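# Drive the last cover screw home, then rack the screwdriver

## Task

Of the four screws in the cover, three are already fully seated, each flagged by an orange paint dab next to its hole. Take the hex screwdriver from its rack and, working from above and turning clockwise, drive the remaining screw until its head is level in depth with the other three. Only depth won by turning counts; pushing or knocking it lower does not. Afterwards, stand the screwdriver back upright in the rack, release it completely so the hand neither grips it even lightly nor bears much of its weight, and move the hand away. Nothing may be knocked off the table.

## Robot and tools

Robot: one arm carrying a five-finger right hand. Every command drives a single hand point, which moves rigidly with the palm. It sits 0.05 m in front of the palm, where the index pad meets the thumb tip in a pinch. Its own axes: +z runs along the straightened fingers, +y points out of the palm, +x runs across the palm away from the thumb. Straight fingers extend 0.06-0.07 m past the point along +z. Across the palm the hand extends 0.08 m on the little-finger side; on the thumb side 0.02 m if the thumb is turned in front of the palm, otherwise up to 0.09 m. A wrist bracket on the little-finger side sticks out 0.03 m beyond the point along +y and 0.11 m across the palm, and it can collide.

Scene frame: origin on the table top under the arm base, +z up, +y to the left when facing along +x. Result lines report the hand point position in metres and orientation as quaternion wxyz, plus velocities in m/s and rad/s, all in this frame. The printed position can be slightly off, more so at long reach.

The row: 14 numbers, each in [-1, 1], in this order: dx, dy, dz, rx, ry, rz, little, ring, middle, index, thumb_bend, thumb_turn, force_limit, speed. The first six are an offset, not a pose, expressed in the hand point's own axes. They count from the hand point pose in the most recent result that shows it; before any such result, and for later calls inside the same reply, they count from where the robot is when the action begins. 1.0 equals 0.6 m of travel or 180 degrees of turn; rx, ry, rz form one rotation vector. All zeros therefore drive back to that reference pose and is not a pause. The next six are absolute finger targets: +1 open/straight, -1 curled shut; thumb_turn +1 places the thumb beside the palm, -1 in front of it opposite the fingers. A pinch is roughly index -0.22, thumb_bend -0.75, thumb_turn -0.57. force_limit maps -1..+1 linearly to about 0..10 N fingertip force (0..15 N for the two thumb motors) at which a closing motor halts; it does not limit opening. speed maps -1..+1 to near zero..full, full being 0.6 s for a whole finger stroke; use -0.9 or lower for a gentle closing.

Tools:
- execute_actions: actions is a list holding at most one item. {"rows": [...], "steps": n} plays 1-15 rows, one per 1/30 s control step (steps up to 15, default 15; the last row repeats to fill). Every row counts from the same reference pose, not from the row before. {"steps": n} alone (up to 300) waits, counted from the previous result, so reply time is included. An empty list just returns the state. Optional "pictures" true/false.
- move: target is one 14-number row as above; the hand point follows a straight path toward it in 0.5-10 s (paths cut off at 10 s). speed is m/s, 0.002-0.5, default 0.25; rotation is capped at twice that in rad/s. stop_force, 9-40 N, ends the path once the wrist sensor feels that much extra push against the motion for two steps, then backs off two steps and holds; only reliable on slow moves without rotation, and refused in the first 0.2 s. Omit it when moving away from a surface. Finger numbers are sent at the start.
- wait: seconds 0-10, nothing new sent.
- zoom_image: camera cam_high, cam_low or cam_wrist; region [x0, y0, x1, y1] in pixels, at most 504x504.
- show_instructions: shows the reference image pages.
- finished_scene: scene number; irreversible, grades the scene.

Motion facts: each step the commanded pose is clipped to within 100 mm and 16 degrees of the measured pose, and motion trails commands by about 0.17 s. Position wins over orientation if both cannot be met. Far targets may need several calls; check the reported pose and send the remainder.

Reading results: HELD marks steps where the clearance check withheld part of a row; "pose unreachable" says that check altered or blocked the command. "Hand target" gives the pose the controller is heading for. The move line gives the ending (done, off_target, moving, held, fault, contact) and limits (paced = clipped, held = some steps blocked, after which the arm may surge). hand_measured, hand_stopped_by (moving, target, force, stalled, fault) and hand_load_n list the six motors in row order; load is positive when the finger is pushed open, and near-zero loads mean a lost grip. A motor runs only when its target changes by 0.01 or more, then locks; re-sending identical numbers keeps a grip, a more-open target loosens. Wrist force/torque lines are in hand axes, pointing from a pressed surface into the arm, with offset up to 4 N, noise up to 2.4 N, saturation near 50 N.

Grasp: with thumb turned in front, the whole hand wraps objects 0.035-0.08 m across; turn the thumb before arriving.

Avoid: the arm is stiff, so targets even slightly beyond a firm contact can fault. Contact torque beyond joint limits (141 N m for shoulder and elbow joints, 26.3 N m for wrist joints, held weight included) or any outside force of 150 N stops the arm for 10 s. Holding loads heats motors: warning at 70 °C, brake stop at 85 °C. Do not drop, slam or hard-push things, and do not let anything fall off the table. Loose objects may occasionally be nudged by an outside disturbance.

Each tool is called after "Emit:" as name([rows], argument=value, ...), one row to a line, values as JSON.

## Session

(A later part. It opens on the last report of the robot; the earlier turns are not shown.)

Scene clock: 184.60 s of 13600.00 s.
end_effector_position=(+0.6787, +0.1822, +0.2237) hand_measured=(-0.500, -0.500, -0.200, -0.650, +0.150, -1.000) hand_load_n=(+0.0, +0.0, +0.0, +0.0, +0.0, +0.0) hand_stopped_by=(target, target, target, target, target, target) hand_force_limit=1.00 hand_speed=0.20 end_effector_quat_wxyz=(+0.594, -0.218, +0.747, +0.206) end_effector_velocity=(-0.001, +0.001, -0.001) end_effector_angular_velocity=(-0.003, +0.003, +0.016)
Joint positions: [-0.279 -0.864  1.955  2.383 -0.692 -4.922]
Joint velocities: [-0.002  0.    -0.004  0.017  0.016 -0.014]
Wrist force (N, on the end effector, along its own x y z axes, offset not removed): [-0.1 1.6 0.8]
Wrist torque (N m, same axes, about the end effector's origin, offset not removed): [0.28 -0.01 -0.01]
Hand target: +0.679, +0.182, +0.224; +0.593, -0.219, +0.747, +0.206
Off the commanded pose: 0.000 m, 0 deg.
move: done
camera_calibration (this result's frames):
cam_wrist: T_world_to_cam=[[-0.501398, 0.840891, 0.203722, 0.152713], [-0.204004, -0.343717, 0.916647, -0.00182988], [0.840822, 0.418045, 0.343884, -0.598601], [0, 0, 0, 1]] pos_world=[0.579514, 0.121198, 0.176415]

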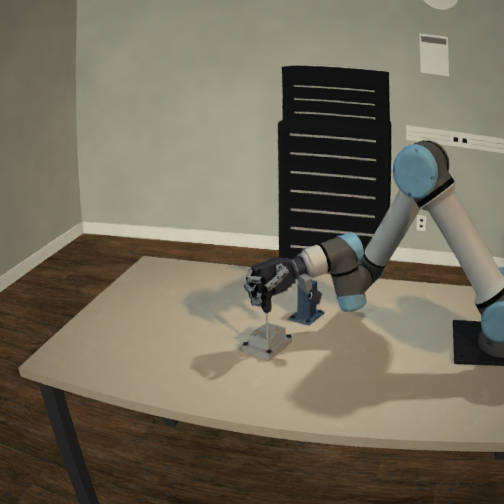

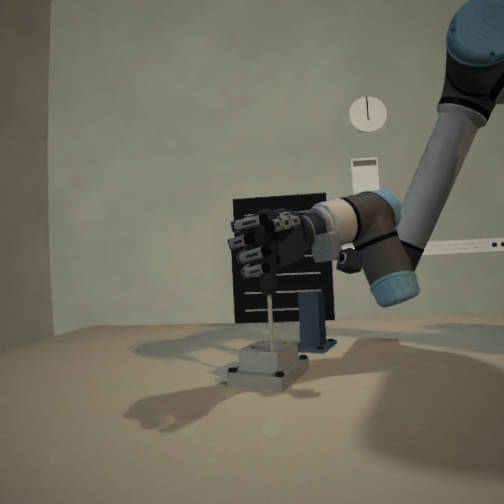

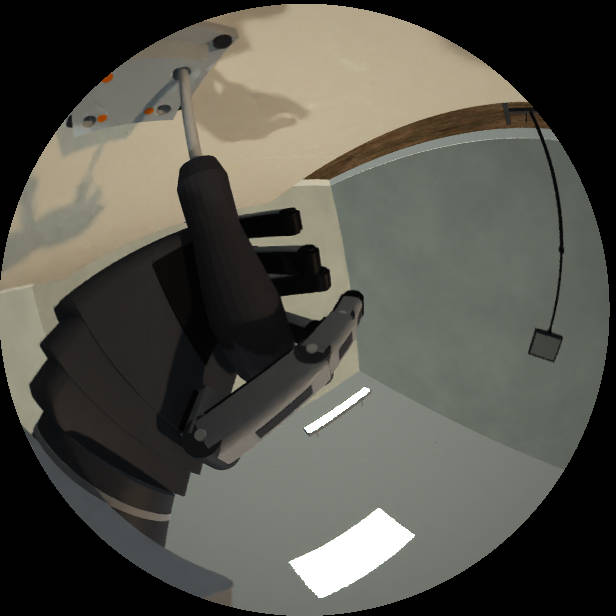

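Emit:
move(target=[0,0,0,0,0,0,-1,-1,-0.9,-1,-0.6,-1,1,0.2])

Emit:
move(target=[-0.0072,-0.046,0.016,0.162,-0.0127,0.0377,-1,-1,-0.9,-1,-0.6,-1,1,0.2], speed=0.3)

Emit:
move(target=[-0.0072,-0.0455,0.017,0.162,-0.0127,0.0377,-1,-1,-0.9,-1,-0.6,-1,1,0.2], speed=0.3)

Emit:
move(target=[0,0,0,0,0,0,-0.5,-0.5,-0.2,-0.65,0.15,-1,1,0.2])

Emit:
move(target=[0.0108,0.030,-0.037,-0.162,0.0127,-0.0377,-0.5,-0.5,-0.2,-0.65,0.15,-1,1,0.2], speed=0.3)

Emit:
move(target=[0.0108,0.0312,-0.035,-0.162,0.0127,-0.0377,-0.5,-0.5,-0.2,-0.65,0.15,-1,1,0.2], speed=0.3)

Emit:
move(target=[0,0,0,0,0,0,-1,-1,-0.9,-1,-0.6,-1,1,0.2])

Emit:
move(target=[-0.0072,-0.046,0.016,0.162,-0.0127,0.0377,-1,-1,-0.9,-1,-0.6,-1,1,0.2], speed=0.3)

Emit:
move(target=[-0.0072,-0.0455,0.017,0.162,-0.0127,0.0377,-1,-1,-0.9,-1,-0.6,-1,1,0.2], speed=0.3)

Emit:
move(target=[0,0,0,0,0,0,-0.5,-0.5,-0.2,-0.65,0.15,-1,1,0.2])

Emit:
move(target=[0.0108,0.030,-0.037,-0.162,0.0127,-0.0377,-0.5,-0.5,-0.2,-0.65,0.15,-1,1,0.2], speed=0.3)

Emit:
move(target=[0.0108,0.0312,-0.035,-0.162,0.0127,-0.0377,-0.5,-0.5,-0.2,-0.65,0.15,-1,1,0.2], speed=0.3)

Emit:
zoom_image(camera="cam_low", region=[240,270,300,370])

Scene clock: 189.07 s of 13600.00 s.
end_effector_position=(+0.6787, +0.1820, +0.2238) hand_measured=(-0.992, -0.890, -0.514, -0.902, -0.058, -1.000) hand_load_n=(+10.5, +7.5, +11.5, +7.5, +15.0, +1.0) hand_stopped_by=(force, force, force, force, force, target) hand_force_limit=1.00 hand_speed=0.20 end_effector_quat_wxyz=(+0.594, -0.218, +0.747, +0.206) end_effector_velocity=(-0.000, +0.001, -0.000) end_effector_angular_velocity=(+0.001, +0.001, +0.001)
Joint positions: [-0.279 -0.864  1.955  2.383 -0.691 -4.922]
Joint velocities: [ 0.001 -0.     0.001 -0.001  0.     0.001]
Wrist force (N, on the end effector, along its own x y z axes, offset not removed): [-0.1 1.5 4.2]
Wrist torque (N m, same axes, about the end effector's origin, offset not removed): [0.26 -0.63 -0.11]
Hand target: +0.679, +0.182, +0.224; +0.594, -0.218, +0.747, +0.206
Off the commanded pose: 0.000 m, 0 deg.
After step 90, 0.77 s passed at rest.
move: done
camera_calibration (this result's frames):
cam_wrist: T_world_to_cam=[[-0.501383, 0.84094, 0.203554, 0.152849], [-0.204194, -0.343621, 0.91664, -0.00181959], [0.840785, 0.418024, 0.344001, -0.598629], [0, 0, 0, 1]] pos_world=[0.579582, 0.121079, 0.176484]

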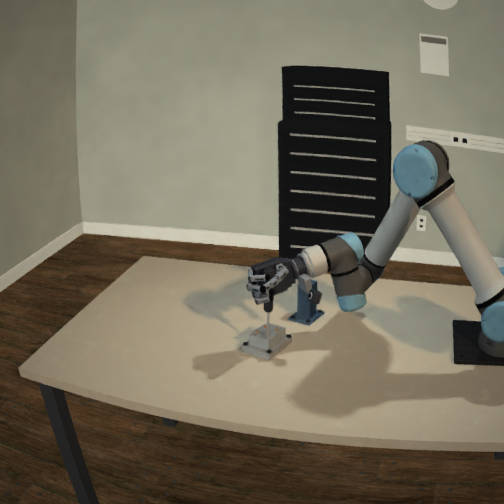

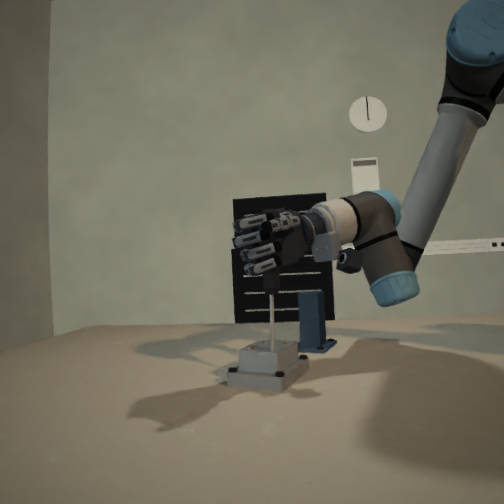

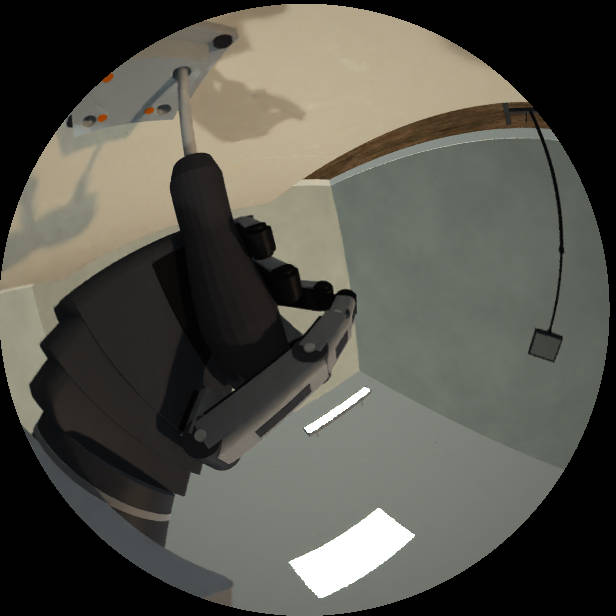

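Scene clock: 190.57 s of 13600.00 s.
end_effector_position=(+0.7027, +0.1652, +0.2248) hand_measured=(-0.992, -0.890, -0.514, -0.902, -0.058, -1.000) hand_load_n=(+8.5, +7.5, +11.5, +8.5, +15.0, +0.5) hand_stopped_by=(force, force, force, force, force, target) hand_force_limit=1.00 hand_speed=0.20 end_effector_quat_wxyz=(+0.631, -0.014, +0.774, +0.051) end_effector_velocity=(+0.001, -0.000, +0.000) end_effector_angular_velocity=(-0.000, -0.001, -0.015)
Joint positions: [-0.103 -0.885  2.047  2.183 -1.363 -4.691]
Joint velocities: [ 0.008  0.001 -0.003  0.    -0.022  0.005]
Wrist force (N, on the end effector, along its own x y z axes, offset not removed): [-1.9 -2.4 3.3]
Wrist torque (N m, same axes, about the end effector's origin, offset not removed): [0.06 -0.39 -0.75]
Hand target: +0.703, +0.165, +0.225; +0.631, -0.013, +0.774, +0.050
Off the commanded pose: 0.000 m, 0 deg.
move: done
camera_calibration (this result's frames):
cam_wrist: T_world_to_cam=[[-0.0177444, 0.97612, 0.216508, -0.186237], [-0.358091, -0.208382, 0.910136, 0.083639], [0.933518, -0.0613796, 0.353237, -0.600124], [0, 0, 0, 1]] pos_world=[0.586873, 0.162383, 0.176185]

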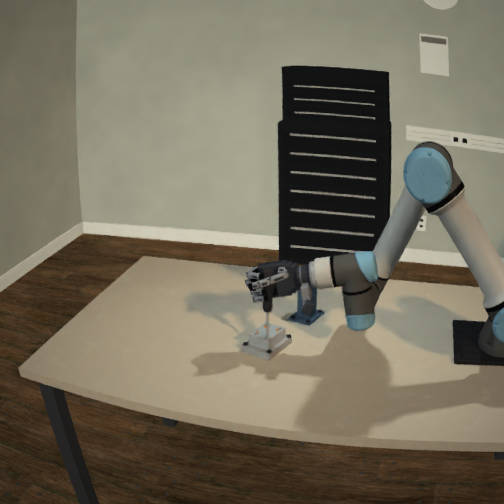

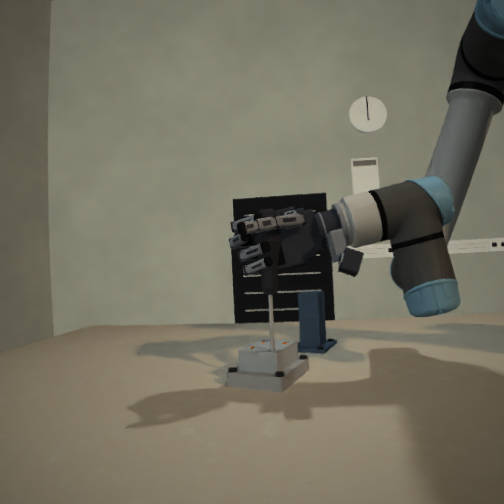

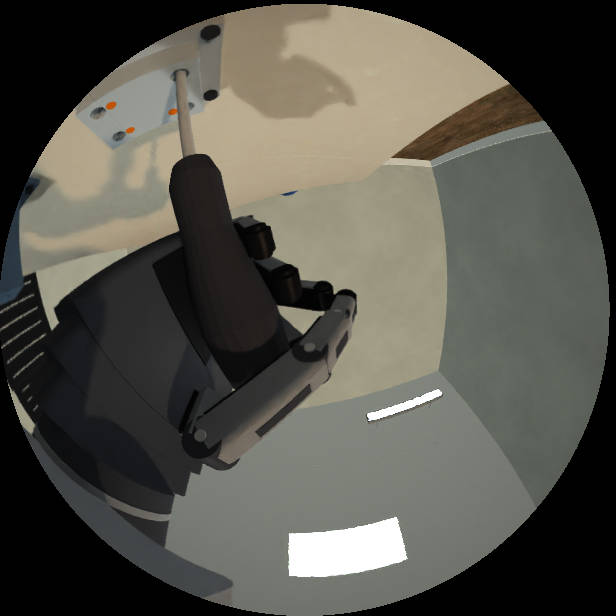

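Scene clock: 192.07 s of 13600.00 s.
end_effector_position=(+0.7156, +0.1389, +0.2254) hand_measured=(-0.992, -0.890, -0.514, -0.902, -0.058, -1.000) hand_load_n=(+7.0, +7.5, +11.0, +9.5, +15.5, +0.0) hand_stopped_by=(force, force, force, force, force, target) hand_force_limit=1.00 hand_speed=0.20 end_effector_quat_wxyz=(+0.626, +0.191, +0.749, -0.108) end_effector_velocity=(+0.001, -0.000, -0.001) end_effector_angular_velocity=(+0.001, +0.002, -0.015)
Joint positions: [ 0.128 -0.847  1.95   2.264 -2.097 -4.516]
Joint velocities: [ 0.007  0.003 -0.007  0.009 -0.022  0.007]
Wrist force (N, on the end effector, along its own x y z axes, offset not removed): [-2.0 -4.3 4.5]
Wrist torque (N m, same axes, about the end effector's origin, offset not removed): [0.10 -0.82 -1.33]
Hand target: +0.716, +0.139, +0.225; +0.625, +0.192, +0.749, -0.108
Off the commanded pose: 0.000 m, 0 deg.
move: done
camera_calibration (this result's frames):
cam_wrist: T_world_to_cam=[[0.468643, 0.852142, 0.232869, -0.495086], [-0.42404, -0.0142549, 0.905531, 0.103482], [0.774961, -0.523117, 0.354661, -0.436713], [0, 0, 0, 1]] pos_world=[0.614334, 0.194906, 0.176469]

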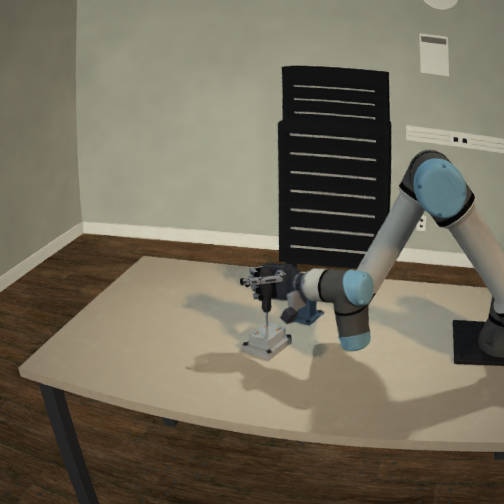

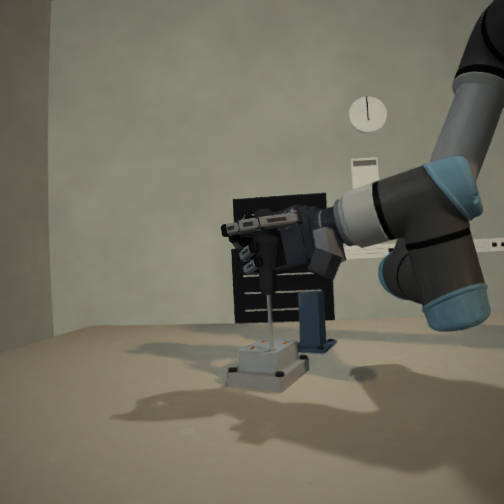

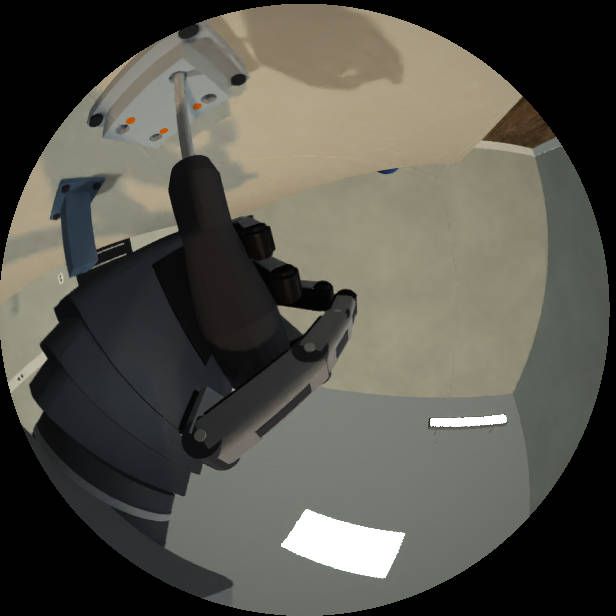

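Scene clock: 192.60 s of 13600.00 s.
end_effector_position=(+0.7157, +0.1391, +0.2255) hand_measured=(-0.500, -0.500, -0.200, -0.650, +0.150, -1.000) hand_load_n=(+0.0, +0.0, +0.0, +0.0, +0.0, +0.0) hand_stopped_by=(target, target, target, target, target, target) hand_force_limit=1.00 hand_speed=0.20 end_effector_quat_wxyz=(+0.626, +0.191, +0.749, -0.107) end_effector_velocity=(+0.000, +0.000, -0.001) end_effector_angular_velocity=(-0.002, +0.002, +0.001)
Joint positions: [ 0.129 -0.847  1.95   2.264 -2.097 -4.516]
Joint velocities: [ 0.     0.001 -0.     0.001  0.    -0.002]
Wrist force (N, on the end effector, along its own x y z axes, offset not removed): [-0.9 1.0 1.2]
Wrist torque (N m, same axes, about the end effector's origin, offset not removed): [0.17 0.10 -0.06]
Hand target: +0.716, +0.139, +0.225; +0.626, +0.191, +0.749, -0.108
Off the commanded pose: 0.000 m, 0 deg.
move: done
camera_calibration (this result's frames):
cam_wrist: T_world_to_cam=[[0.468458, 0.852183, 0.23309, -0.49517], [-0.424198, -0.0144724, 0.905454, 0.103623], [0.774986, -0.523044, 0.354714, -0.436715], [0, 0, 0, 1]] pos_world=[0.614372, 0.195054, 0.176502]

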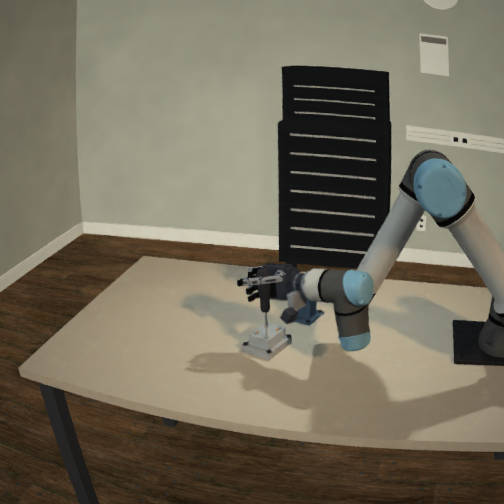

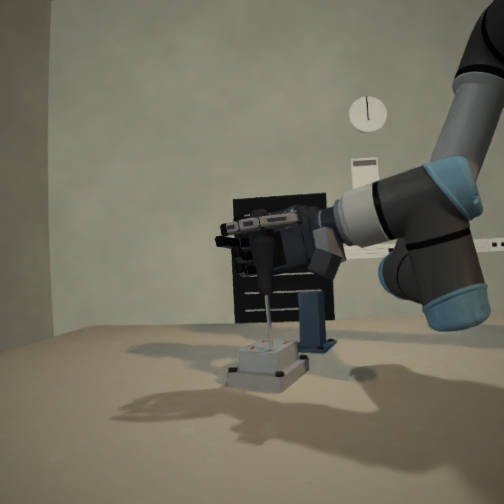

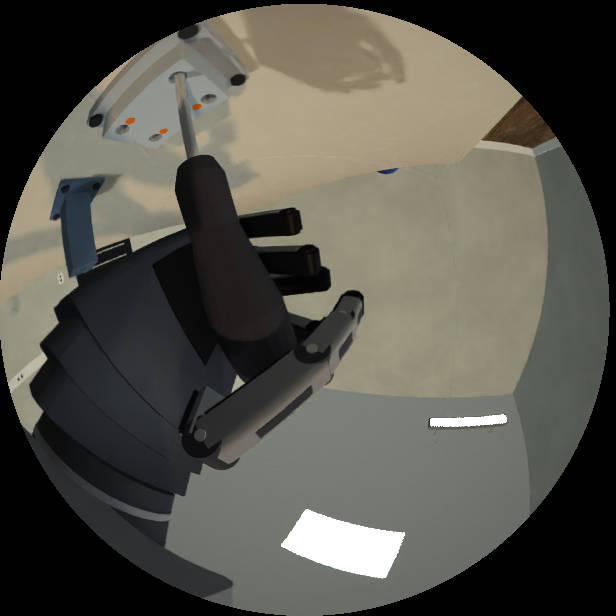

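Scene clock: 194.10 s of 13600.00 s.
end_effector_position=(+0.7025, +0.1651, +0.2248) hand_measured=(-0.500, -0.500, -0.200, -0.650, +0.150, -1.000) hand_load_n=(+0.0, +0.0, +0.0, +0.0, +0.0, +0.0) hand_stopped_by=(target, target, target, target, target, target) hand_force_limit=1.00 hand_speed=0.20 end_effector_quat_wxyz=(+0.631, -0.014, +0.774, +0.051) end_effector_velocity=(+0.000, +0.001, +0.000) end_effector_angular_velocity=(-0.000, -0.000, +0.016)
Joint positions: [-0.103 -0.885  2.047  2.182 -1.363 -4.691]
Joint velocities: [-0.006  0.001 -0.003  0.003  0.022 -0.005]
Wrist force (N, on the end effector, along its own x y z axes, offset not removed): [-0.4 2.0 0.6]
Wrist torque (N m, same axes, about the end effector's origin, offset not removed): [0.33 0.03 0.02]
Hand target: +0.703, +0.165, +0.225; +0.631, -0.015, +0.774, +0.052
Off the commanded pose: 0.000 m, 0 deg.
move: done
camera_calibration (this result's frames):
cam_wrist: T_world_to_cam=[[-0.0180752, 0.9761, 0.216567, -0.185956], [-0.358438, -0.208531, 0.909966, 0.0838685], [0.933379, -0.0611779, 0.35364, -0.599955], [0, 0, 0, 1]] pos_world=[0.586686, 0.162297, 0.176123]

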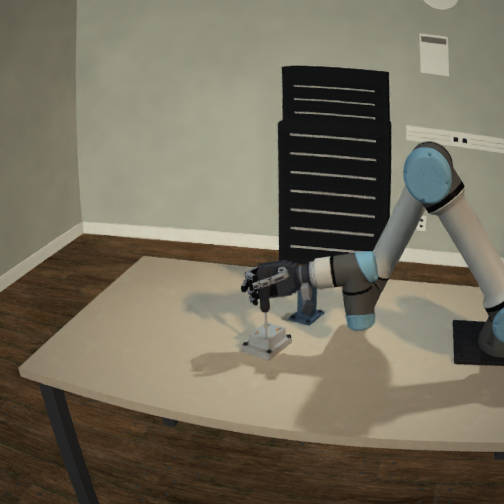

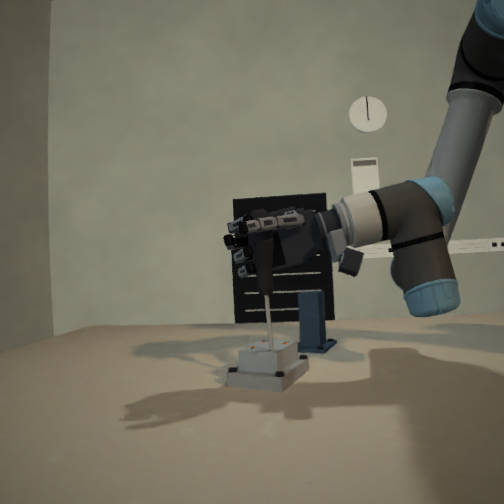

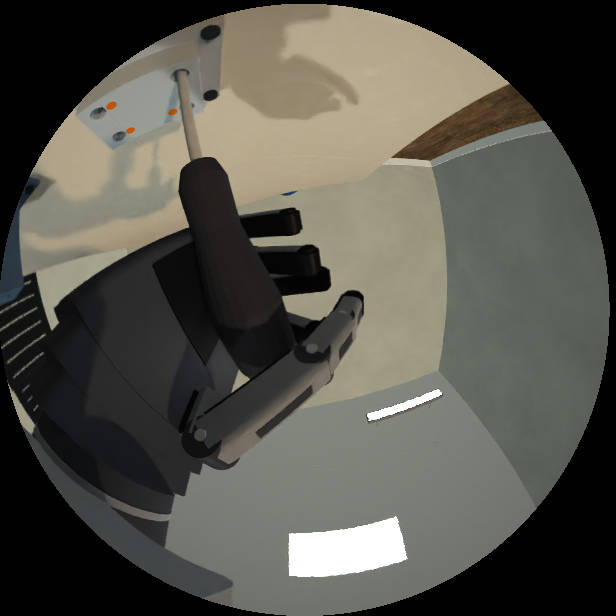

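Scene clock: 195.60 s of 13600.00 s.
end_effector_position=(+0.6792, +0.1819, +0.2236) hand_measured=(-0.500, -0.500, -0.200, -0.650, +0.150, -1.000) hand_load_n=(+0.0, +0.0, +0.0, +0.0, +0.0, +0.0) hand_stopped_by=(target, target, target, target, target, target) hand_force_limit=1.00 hand_speed=0.20 end_effector_quat_wxyz=(+0.594, -0.218, +0.746, +0.206) end_effector_velocity=(-0.000, +0.001, -0.001) end_effector_angular_velocity=(-0.002, +0.004, +0.017)
Joint positions: [-0.279 -0.862  1.953  2.382 -0.691 -4.921]
Joint velocities: [-0.001  0.    -0.005  0.019  0.016 -0.014]
Wrist force (N, on the end effector, along its own x y z axes, offset not removed): [1.0 0.2 -0.5]
Wrist torque (N m, same axes, about the end effector's origin, offset not removed): [0.14 -0.15 -0.05]
Hand target: +0.679, +0.182, +0.224; +0.594, -0.219, +0.746, +0.207
Off the commanded pose: 0.000 m, 0 deg.
move: done
camera_calibration (this result's frames):
cam_wrist: T_world_to_cam=[[-0.501764, 0.840677, 0.203703, 0.15351], [-0.204689, -0.3442, 0.916313, -0.00104805], [0.840438, 0.418077, 0.344784, -0.598863], [0, 0, 0, 1]] pos_world=[0.580118, 0.120957, 0.176168]

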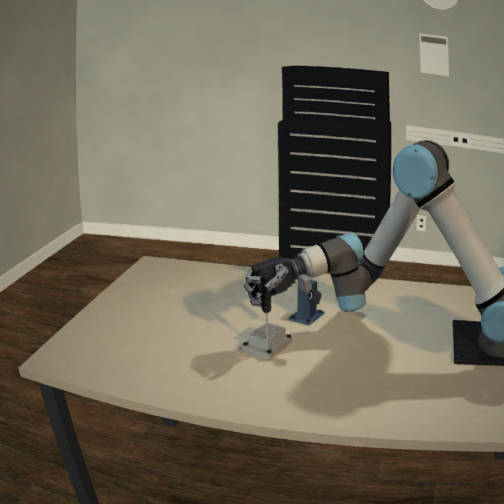

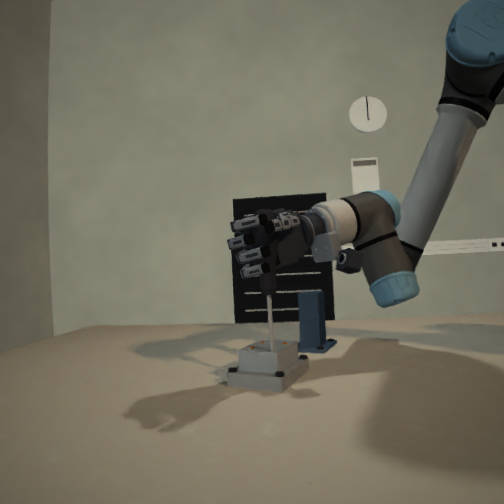

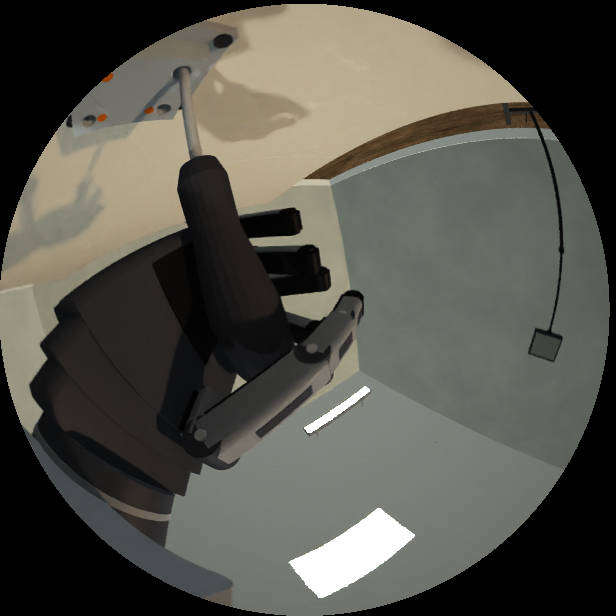

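Scene clock: 196.13 s of 13600.00 s.
end_effector_position=(+0.6793, +0.1819, +0.2236) hand_measured=(-0.994, -0.902, -0.514, -0.902, -0.058, -1.000) hand_load_n=(+10.0, +11.0, +11.5, +6.5, +15.0, +1.0) hand_stopped_by=(force, force, force, force, force, target) hand_force_limit=1.00 hand_speed=0.20 end_effector_quat_wxyz=(+0.594, -0.218, +0.746, +0.206) end_effector_velocity=(-0.000, -0.000, -0.000) end_effector_angular_velocity=(+0.001, +0.000, +0.000)
Joint positions: [-0.279 -0.862  1.953  2.382 -0.691 -4.921]
Joint velocities: [-0.     0.     0.001 -0.001  0.001  0.   ]
Wrist force (N, on the end effector, along its own x y z axes, offset not removed): [1.4 0.0 3.5]
Wrist torque (N m, same axes, about the end effector's origin, offset not removed): [0.07 -0.72 -0.12]
Hand target: +0.679, +0.182, +0.224; +0.594, -0.218, +0.746, +0.206
Off the commanded pose: 0.000 m, 0 deg.
move: done
camera_calibration (this result's frames):
cam_wrist: T_world_to_cam=[[-0.501761, 0.840711, 0.20357, 0.153593], [-0.204842, -0.344131, 0.916304, -0.00100513], [0.840402, 0.418066, 0.344885, -0.598896], [0, 0, 0, 1]] pos_world=[0.580174, 0.120905, 0.176204]

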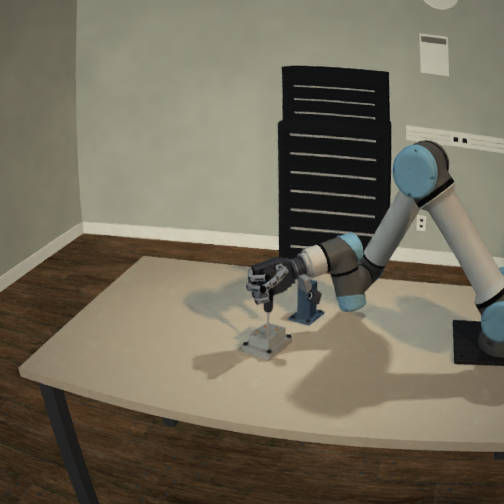

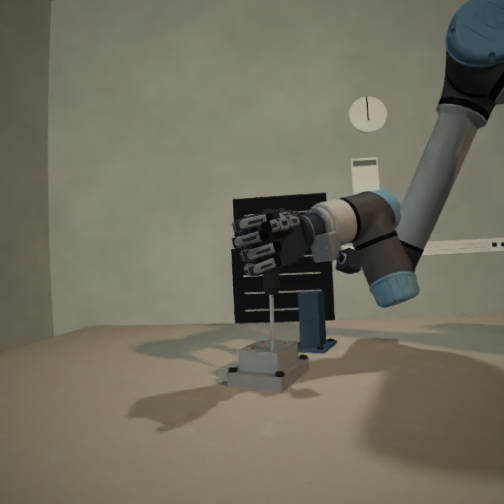

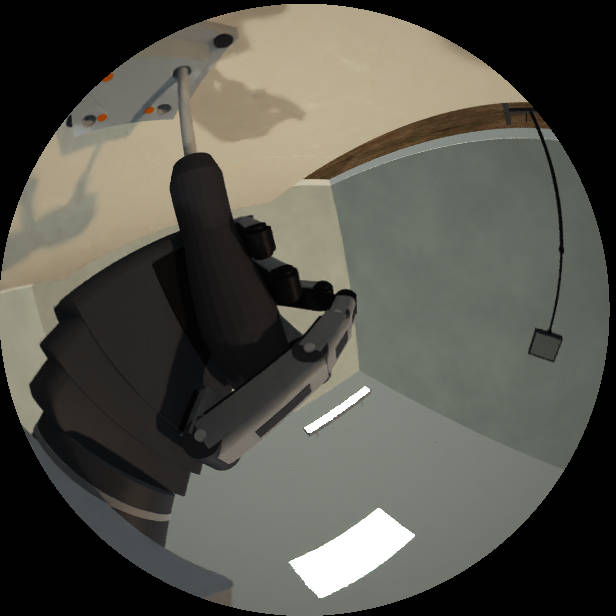

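Scene clock: 197.63 s of 13600.00 s.
end_effector_position=(+0.7033, +0.1650, +0.2246) hand_measured=(-0.994, -0.902, -0.514, -0.902, -0.058, -1.000) hand_load_n=(+7.5, +10.5, +11.5, +8.0, +15.5, +0.5) hand_stopped_by=(force, force, force, force, force, target) hand_force_limit=1.00 hand_speed=0.20 end_effector_quat_wxyz=(+0.631, -0.014, +0.774, +0.051) end_effector_velocity=(+0.001, -0.000, +0.000) end_effector_angular_velocity=(-0.000, -0.001, -0.015)
Joint positions: [-0.103 -0.883  2.045  2.182 -1.363 -4.69 ]
Joint velocities: [ 0.008  0.001 -0.003 -0.    -0.023  0.005]
Wrist force (N, on the end effector, along its own x y z axes, offset not removed): [-1.3 -1.3 3.8]
Wrist torque (N m, same axes, about the end effector's origin, offset not removed): [0.19 -0.52 -0.70]
Hand target: +0.703, +0.165, +0.225; +0.631, -0.013, +0.774, +0.051
Off the commanded pose: 0.000 m, 0 deg.
move: done
camera_calibration (this result's frames):
cam_wrist: T_world_to_cam=[[-0.0181665, 0.976007, 0.21698, -0.185821], [-0.358763, -0.208927, 0.909746, 0.0845951], [0.933252, -0.0613176, 0.353951, -0.600567], [0, 0, 0, 1]] pos_world=[0.587454, 0.162211, 0.17593]

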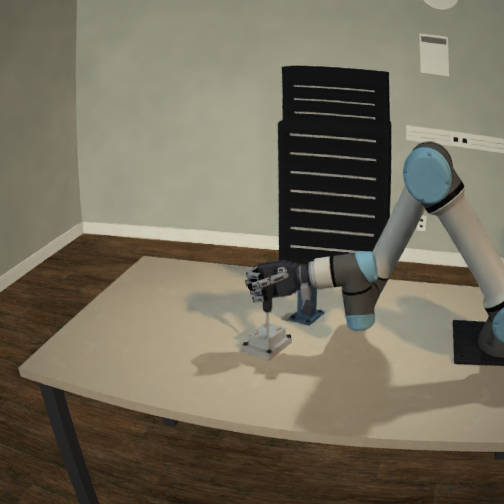

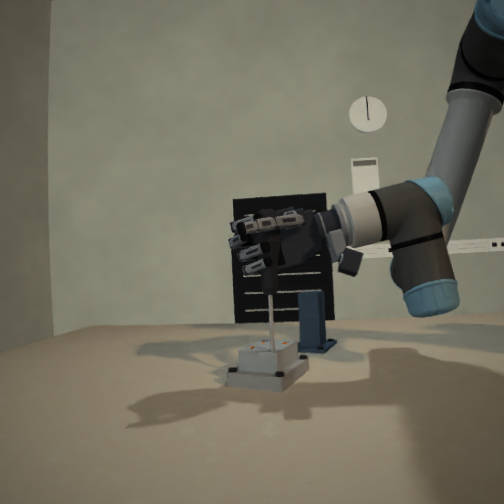

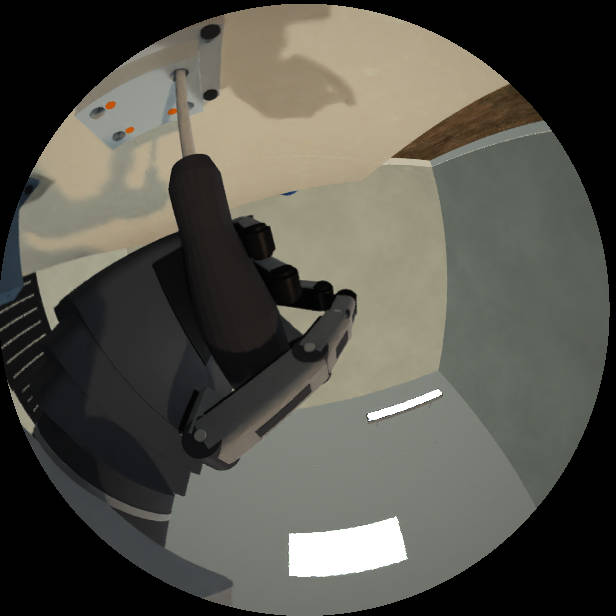

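Scene clock: 199.13 s of 13600.00 s.
end_effector_position=(+0.7162, +0.1388, +0.2253) hand_measured=(-0.994, -0.902, -0.514, -0.902, -0.058, -1.000) hand_load_n=(+5.5, +10.5, +11.0, +9.0, +16.0, +0.0) hand_stopped_by=(force, force, force, force, force, target) hand_force_limit=1.00 hand_speed=0.20 end_effector_quat_wxyz=(+0.626, +0.191, +0.748, -0.107) end_effector_velocity=(+0.001, -0.001, -0.001) end_effector_angular_velocity=(+0.001, +0.003, -0.015)
Joint positions: [ 0.128 -0.845  1.949  2.264 -2.096 -4.516]
Joint velocities: [ 0.006  0.002 -0.007  0.011 -0.021  0.007]
Wrist force (N, on the end effector, along its own x y z axes, offset not removed): [-2.7 -6.7 3.9]
Wrist torque (N m, same axes, about the end effector's origin, offset not removed): [-0.05 -0.69 -1.67]
Hand target: +0.716, +0.139, +0.225; +0.626, +0.192, +0.748, -0.108
Off the commanded pose: 0.000 m, 0 deg.
move: done
camera_calibration (this result's frames):
cam_wrist: T_world_to_cam=[[0.468243, 0.852144, 0.233665, -0.495057], [-0.424757, -0.0148102, 0.905186, 0.104528], [0.77481, -0.523098, 0.355019, -0.437142], [0, 0, 0, 1]] pos_world=[0.614907, 0.19474, 0.176254]

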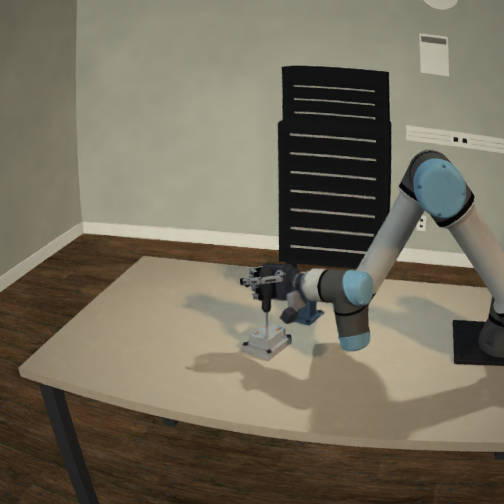

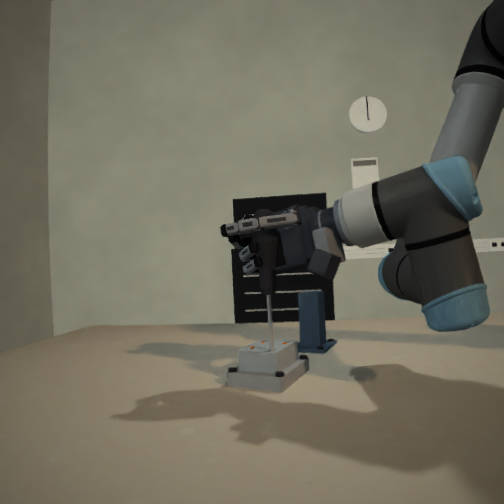

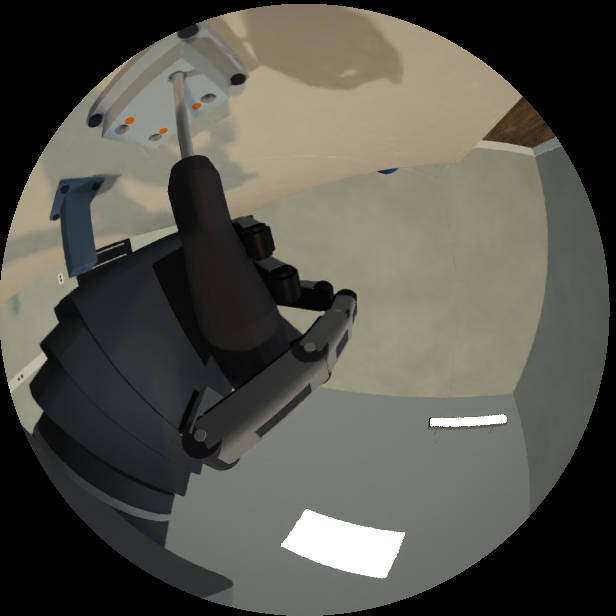

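Scene clock: 199.67 s of 13600.00 s.
end_effector_position=(+0.7162, +0.1389, +0.2253) hand_measured=(-0.500, -0.500, -0.200, -0.650, +0.150, -1.000) hand_load_n=(+0.0, +0.0, +0.0, +0.0, +0.0, +0.0) hand_stopped_by=(target, target, target, target, target, target) hand_force_limit=1.00 hand_speed=0.20 end_effector_quat_wxyz=(+0.626, +0.191, +0.748, -0.107) end_effector_velocity=(-0.000, -0.000, -0.000) end_effector_angular_velocity=(-0.001, +0.000, -0.000)
Joint positions: [ 0.128 -0.845  1.948  2.264 -2.096 -4.516]
Joint velocities: [-0.001  0.     0.001 -0.001  0.    -0.002]
Wrist force (N, on the end effector, along its own x y z axes, offset not removed): [0.1 2.8 0.4]
Wrist torque (N m, same axes, about the end effector's origin, offset not removed): [0.44 0.02 0.06]
Hand target: +0.716, +0.139, +0.225; +0.626, +0.191, +0.748, -0.107
Off the commanded pose: 0.000 m, 0 deg.
move: done
camera_calibration (this result's frames):
cam_wrist: T_world_to_cam=[[0.468054, 0.852195, 0.233858, -0.495135], [-0.424902, -0.0150093, 0.905115, 0.10466], [0.774844, -0.52301, 0.355074, -0.437148], [0, 0, 0, 1]] pos_world=[0.614942, 0.194889, 0.176282]

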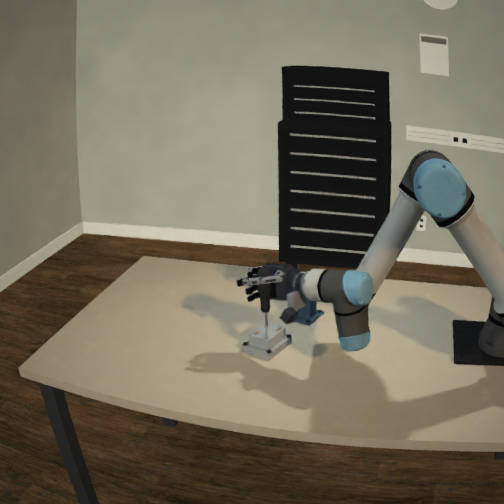

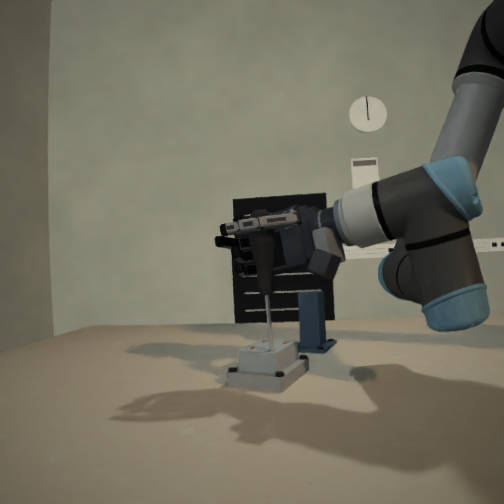

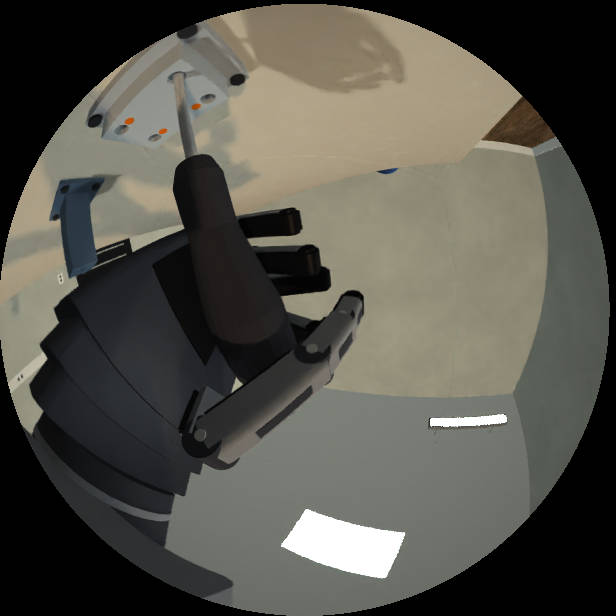

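Scene clock: 201.17 s of 13600.00 s.
end_effector_position=(+0.7030, +0.1649, +0.2246) hand_measured=(-0.500, -0.500, -0.200, -0.650, +0.150, -1.000) hand_load_n=(+0.0, +0.0, +0.0, +0.0, +0.0, +0.0) hand_stopped_by=(target, target, target, target, target, target) hand_force_limit=1.00 hand_speed=0.20 end_effector_quat_wxyz=(+0.632, -0.014, +0.774, +0.051) end_effector_velocity=(+0.000, +0.000, +0.000) end_effector_angular_velocity=(-0.000, -0.000, +0.016)
Joint positions: [-0.103 -0.883  2.046  2.181 -1.362 -4.69 ]
Joint velocities: [-0.007  0.001 -0.003  0.003  0.022 -0.005]
Wrist force (N, on the end effector, along its own x y z axes, offset not removed): [-0.6 1.9 1.0]
Wrist torque (N m, same axes, about the end effector's origin, offset not removed): [0.32 0.00 0.05]
Hand target: +0.703, +0.165, +0.225; +0.631, -0.015, +0.774, +0.052
Off the commanded pose: 0.000 m, 0 deg.
move: done
camera_calibration (this result's frames):
cam_wrist: T_world_to_cam=[[-0.0184996, 0.975993, 0.217013, -0.185533], [-0.359095, -0.209054, 0.909586, 0.0848121], [0.933118, -0.0611012, 0.354342, -0.600398], [0, 0, 0, 1]] pos_world=[0.587265, 0.162124, 0.175865]

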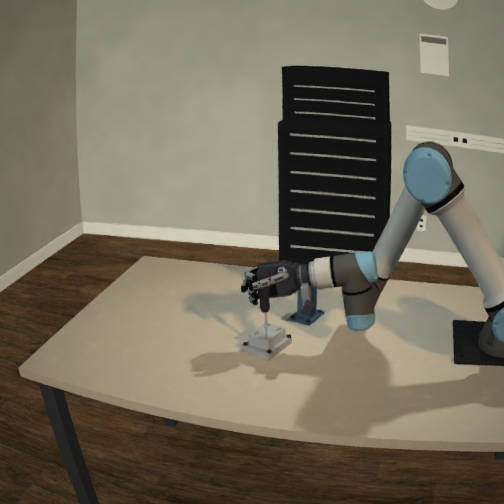

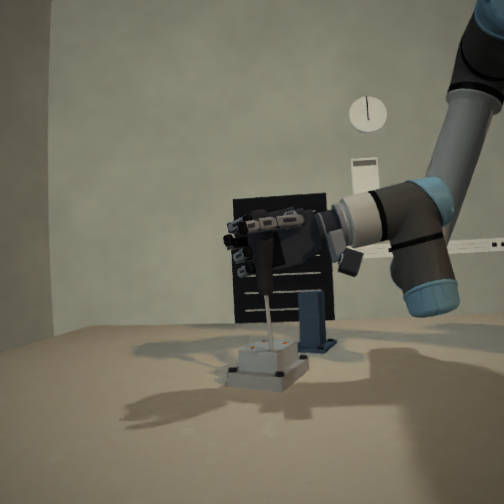

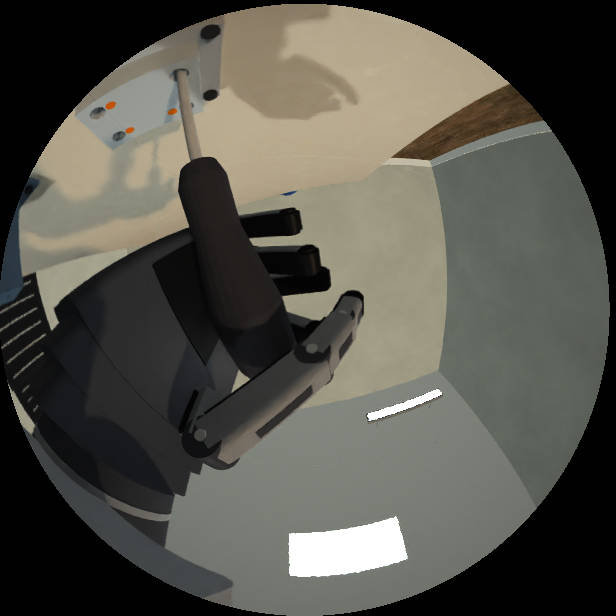

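Scene clock: 202.67 s of 13600.00 s.
end_effector_position=(+0.6798, +0.1818, +0.2234) hand_measured=(-0.500, -0.500, -0.200, -0.650, +0.150, -1.000) hand_load_n=(+0.0, +0.0, +0.0, +0.0, +0.0, +0.0) hand_stopped_by=(target, target, target, target, target, target) hand_force_limit=1.00 hand_speed=0.20 end_effector_quat_wxyz=(+0.594, -0.218, +0.746, +0.206) end_effector_velocity=(+0.000, +0.000, -0.001) end_effector_angular_velocity=(-0.004, +0.003, +0.014)
Joint positions: [-0.279 -0.86   1.951  2.381 -0.69  -4.92 ]
Joint velocities: [-0.002 -0.    -0.005  0.018  0.013 -0.014]
Wrist force (N, on the end effector, along its own x y z axes, offset not removed): [-1.1 1.8 0.8]
Wrist torque (N m, same axes, about the end effector's origin, offset not removed): [0.31 0.06 -0.09]
Hand target: +0.680, +0.182, +0.223; +0.594, -0.219, +0.746, +0.207
Off the commanded pose: 0.000 m, 0 deg.
move: done
camera_calibration (this result's frames):
cam_wrist: T_world_to_cam=[[-0.502144, 0.84045, 0.203703, 0.154257], [-0.205319, -0.344684, 0.91599, -0.000249512], [0.840057, 0.418134, 0.345641, -0.599126], [0, 0, 0, 1]] pos_world=[0.580708, 0.120784, 0.175888]

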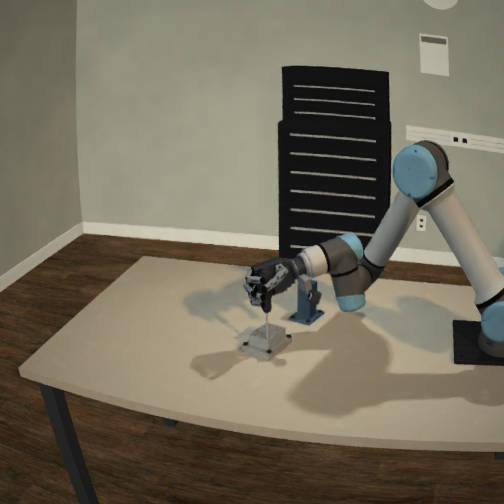

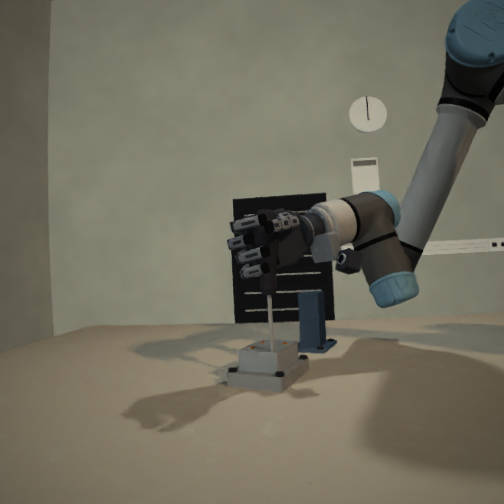

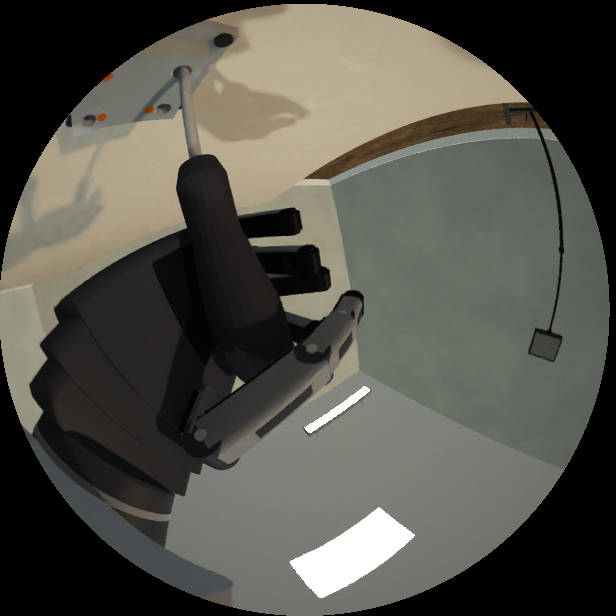

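Region (240, 270, 300, 370) of cam_low's 504x504 image, scaled by 5.040, with more detail than that image has; it fills the left 302 columns of this view, and the rest is white.

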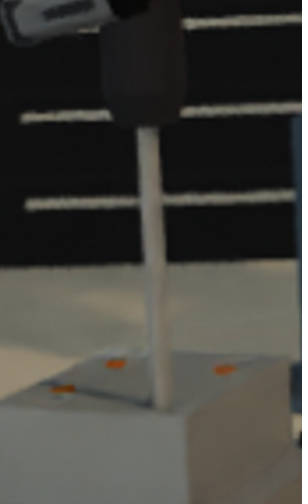

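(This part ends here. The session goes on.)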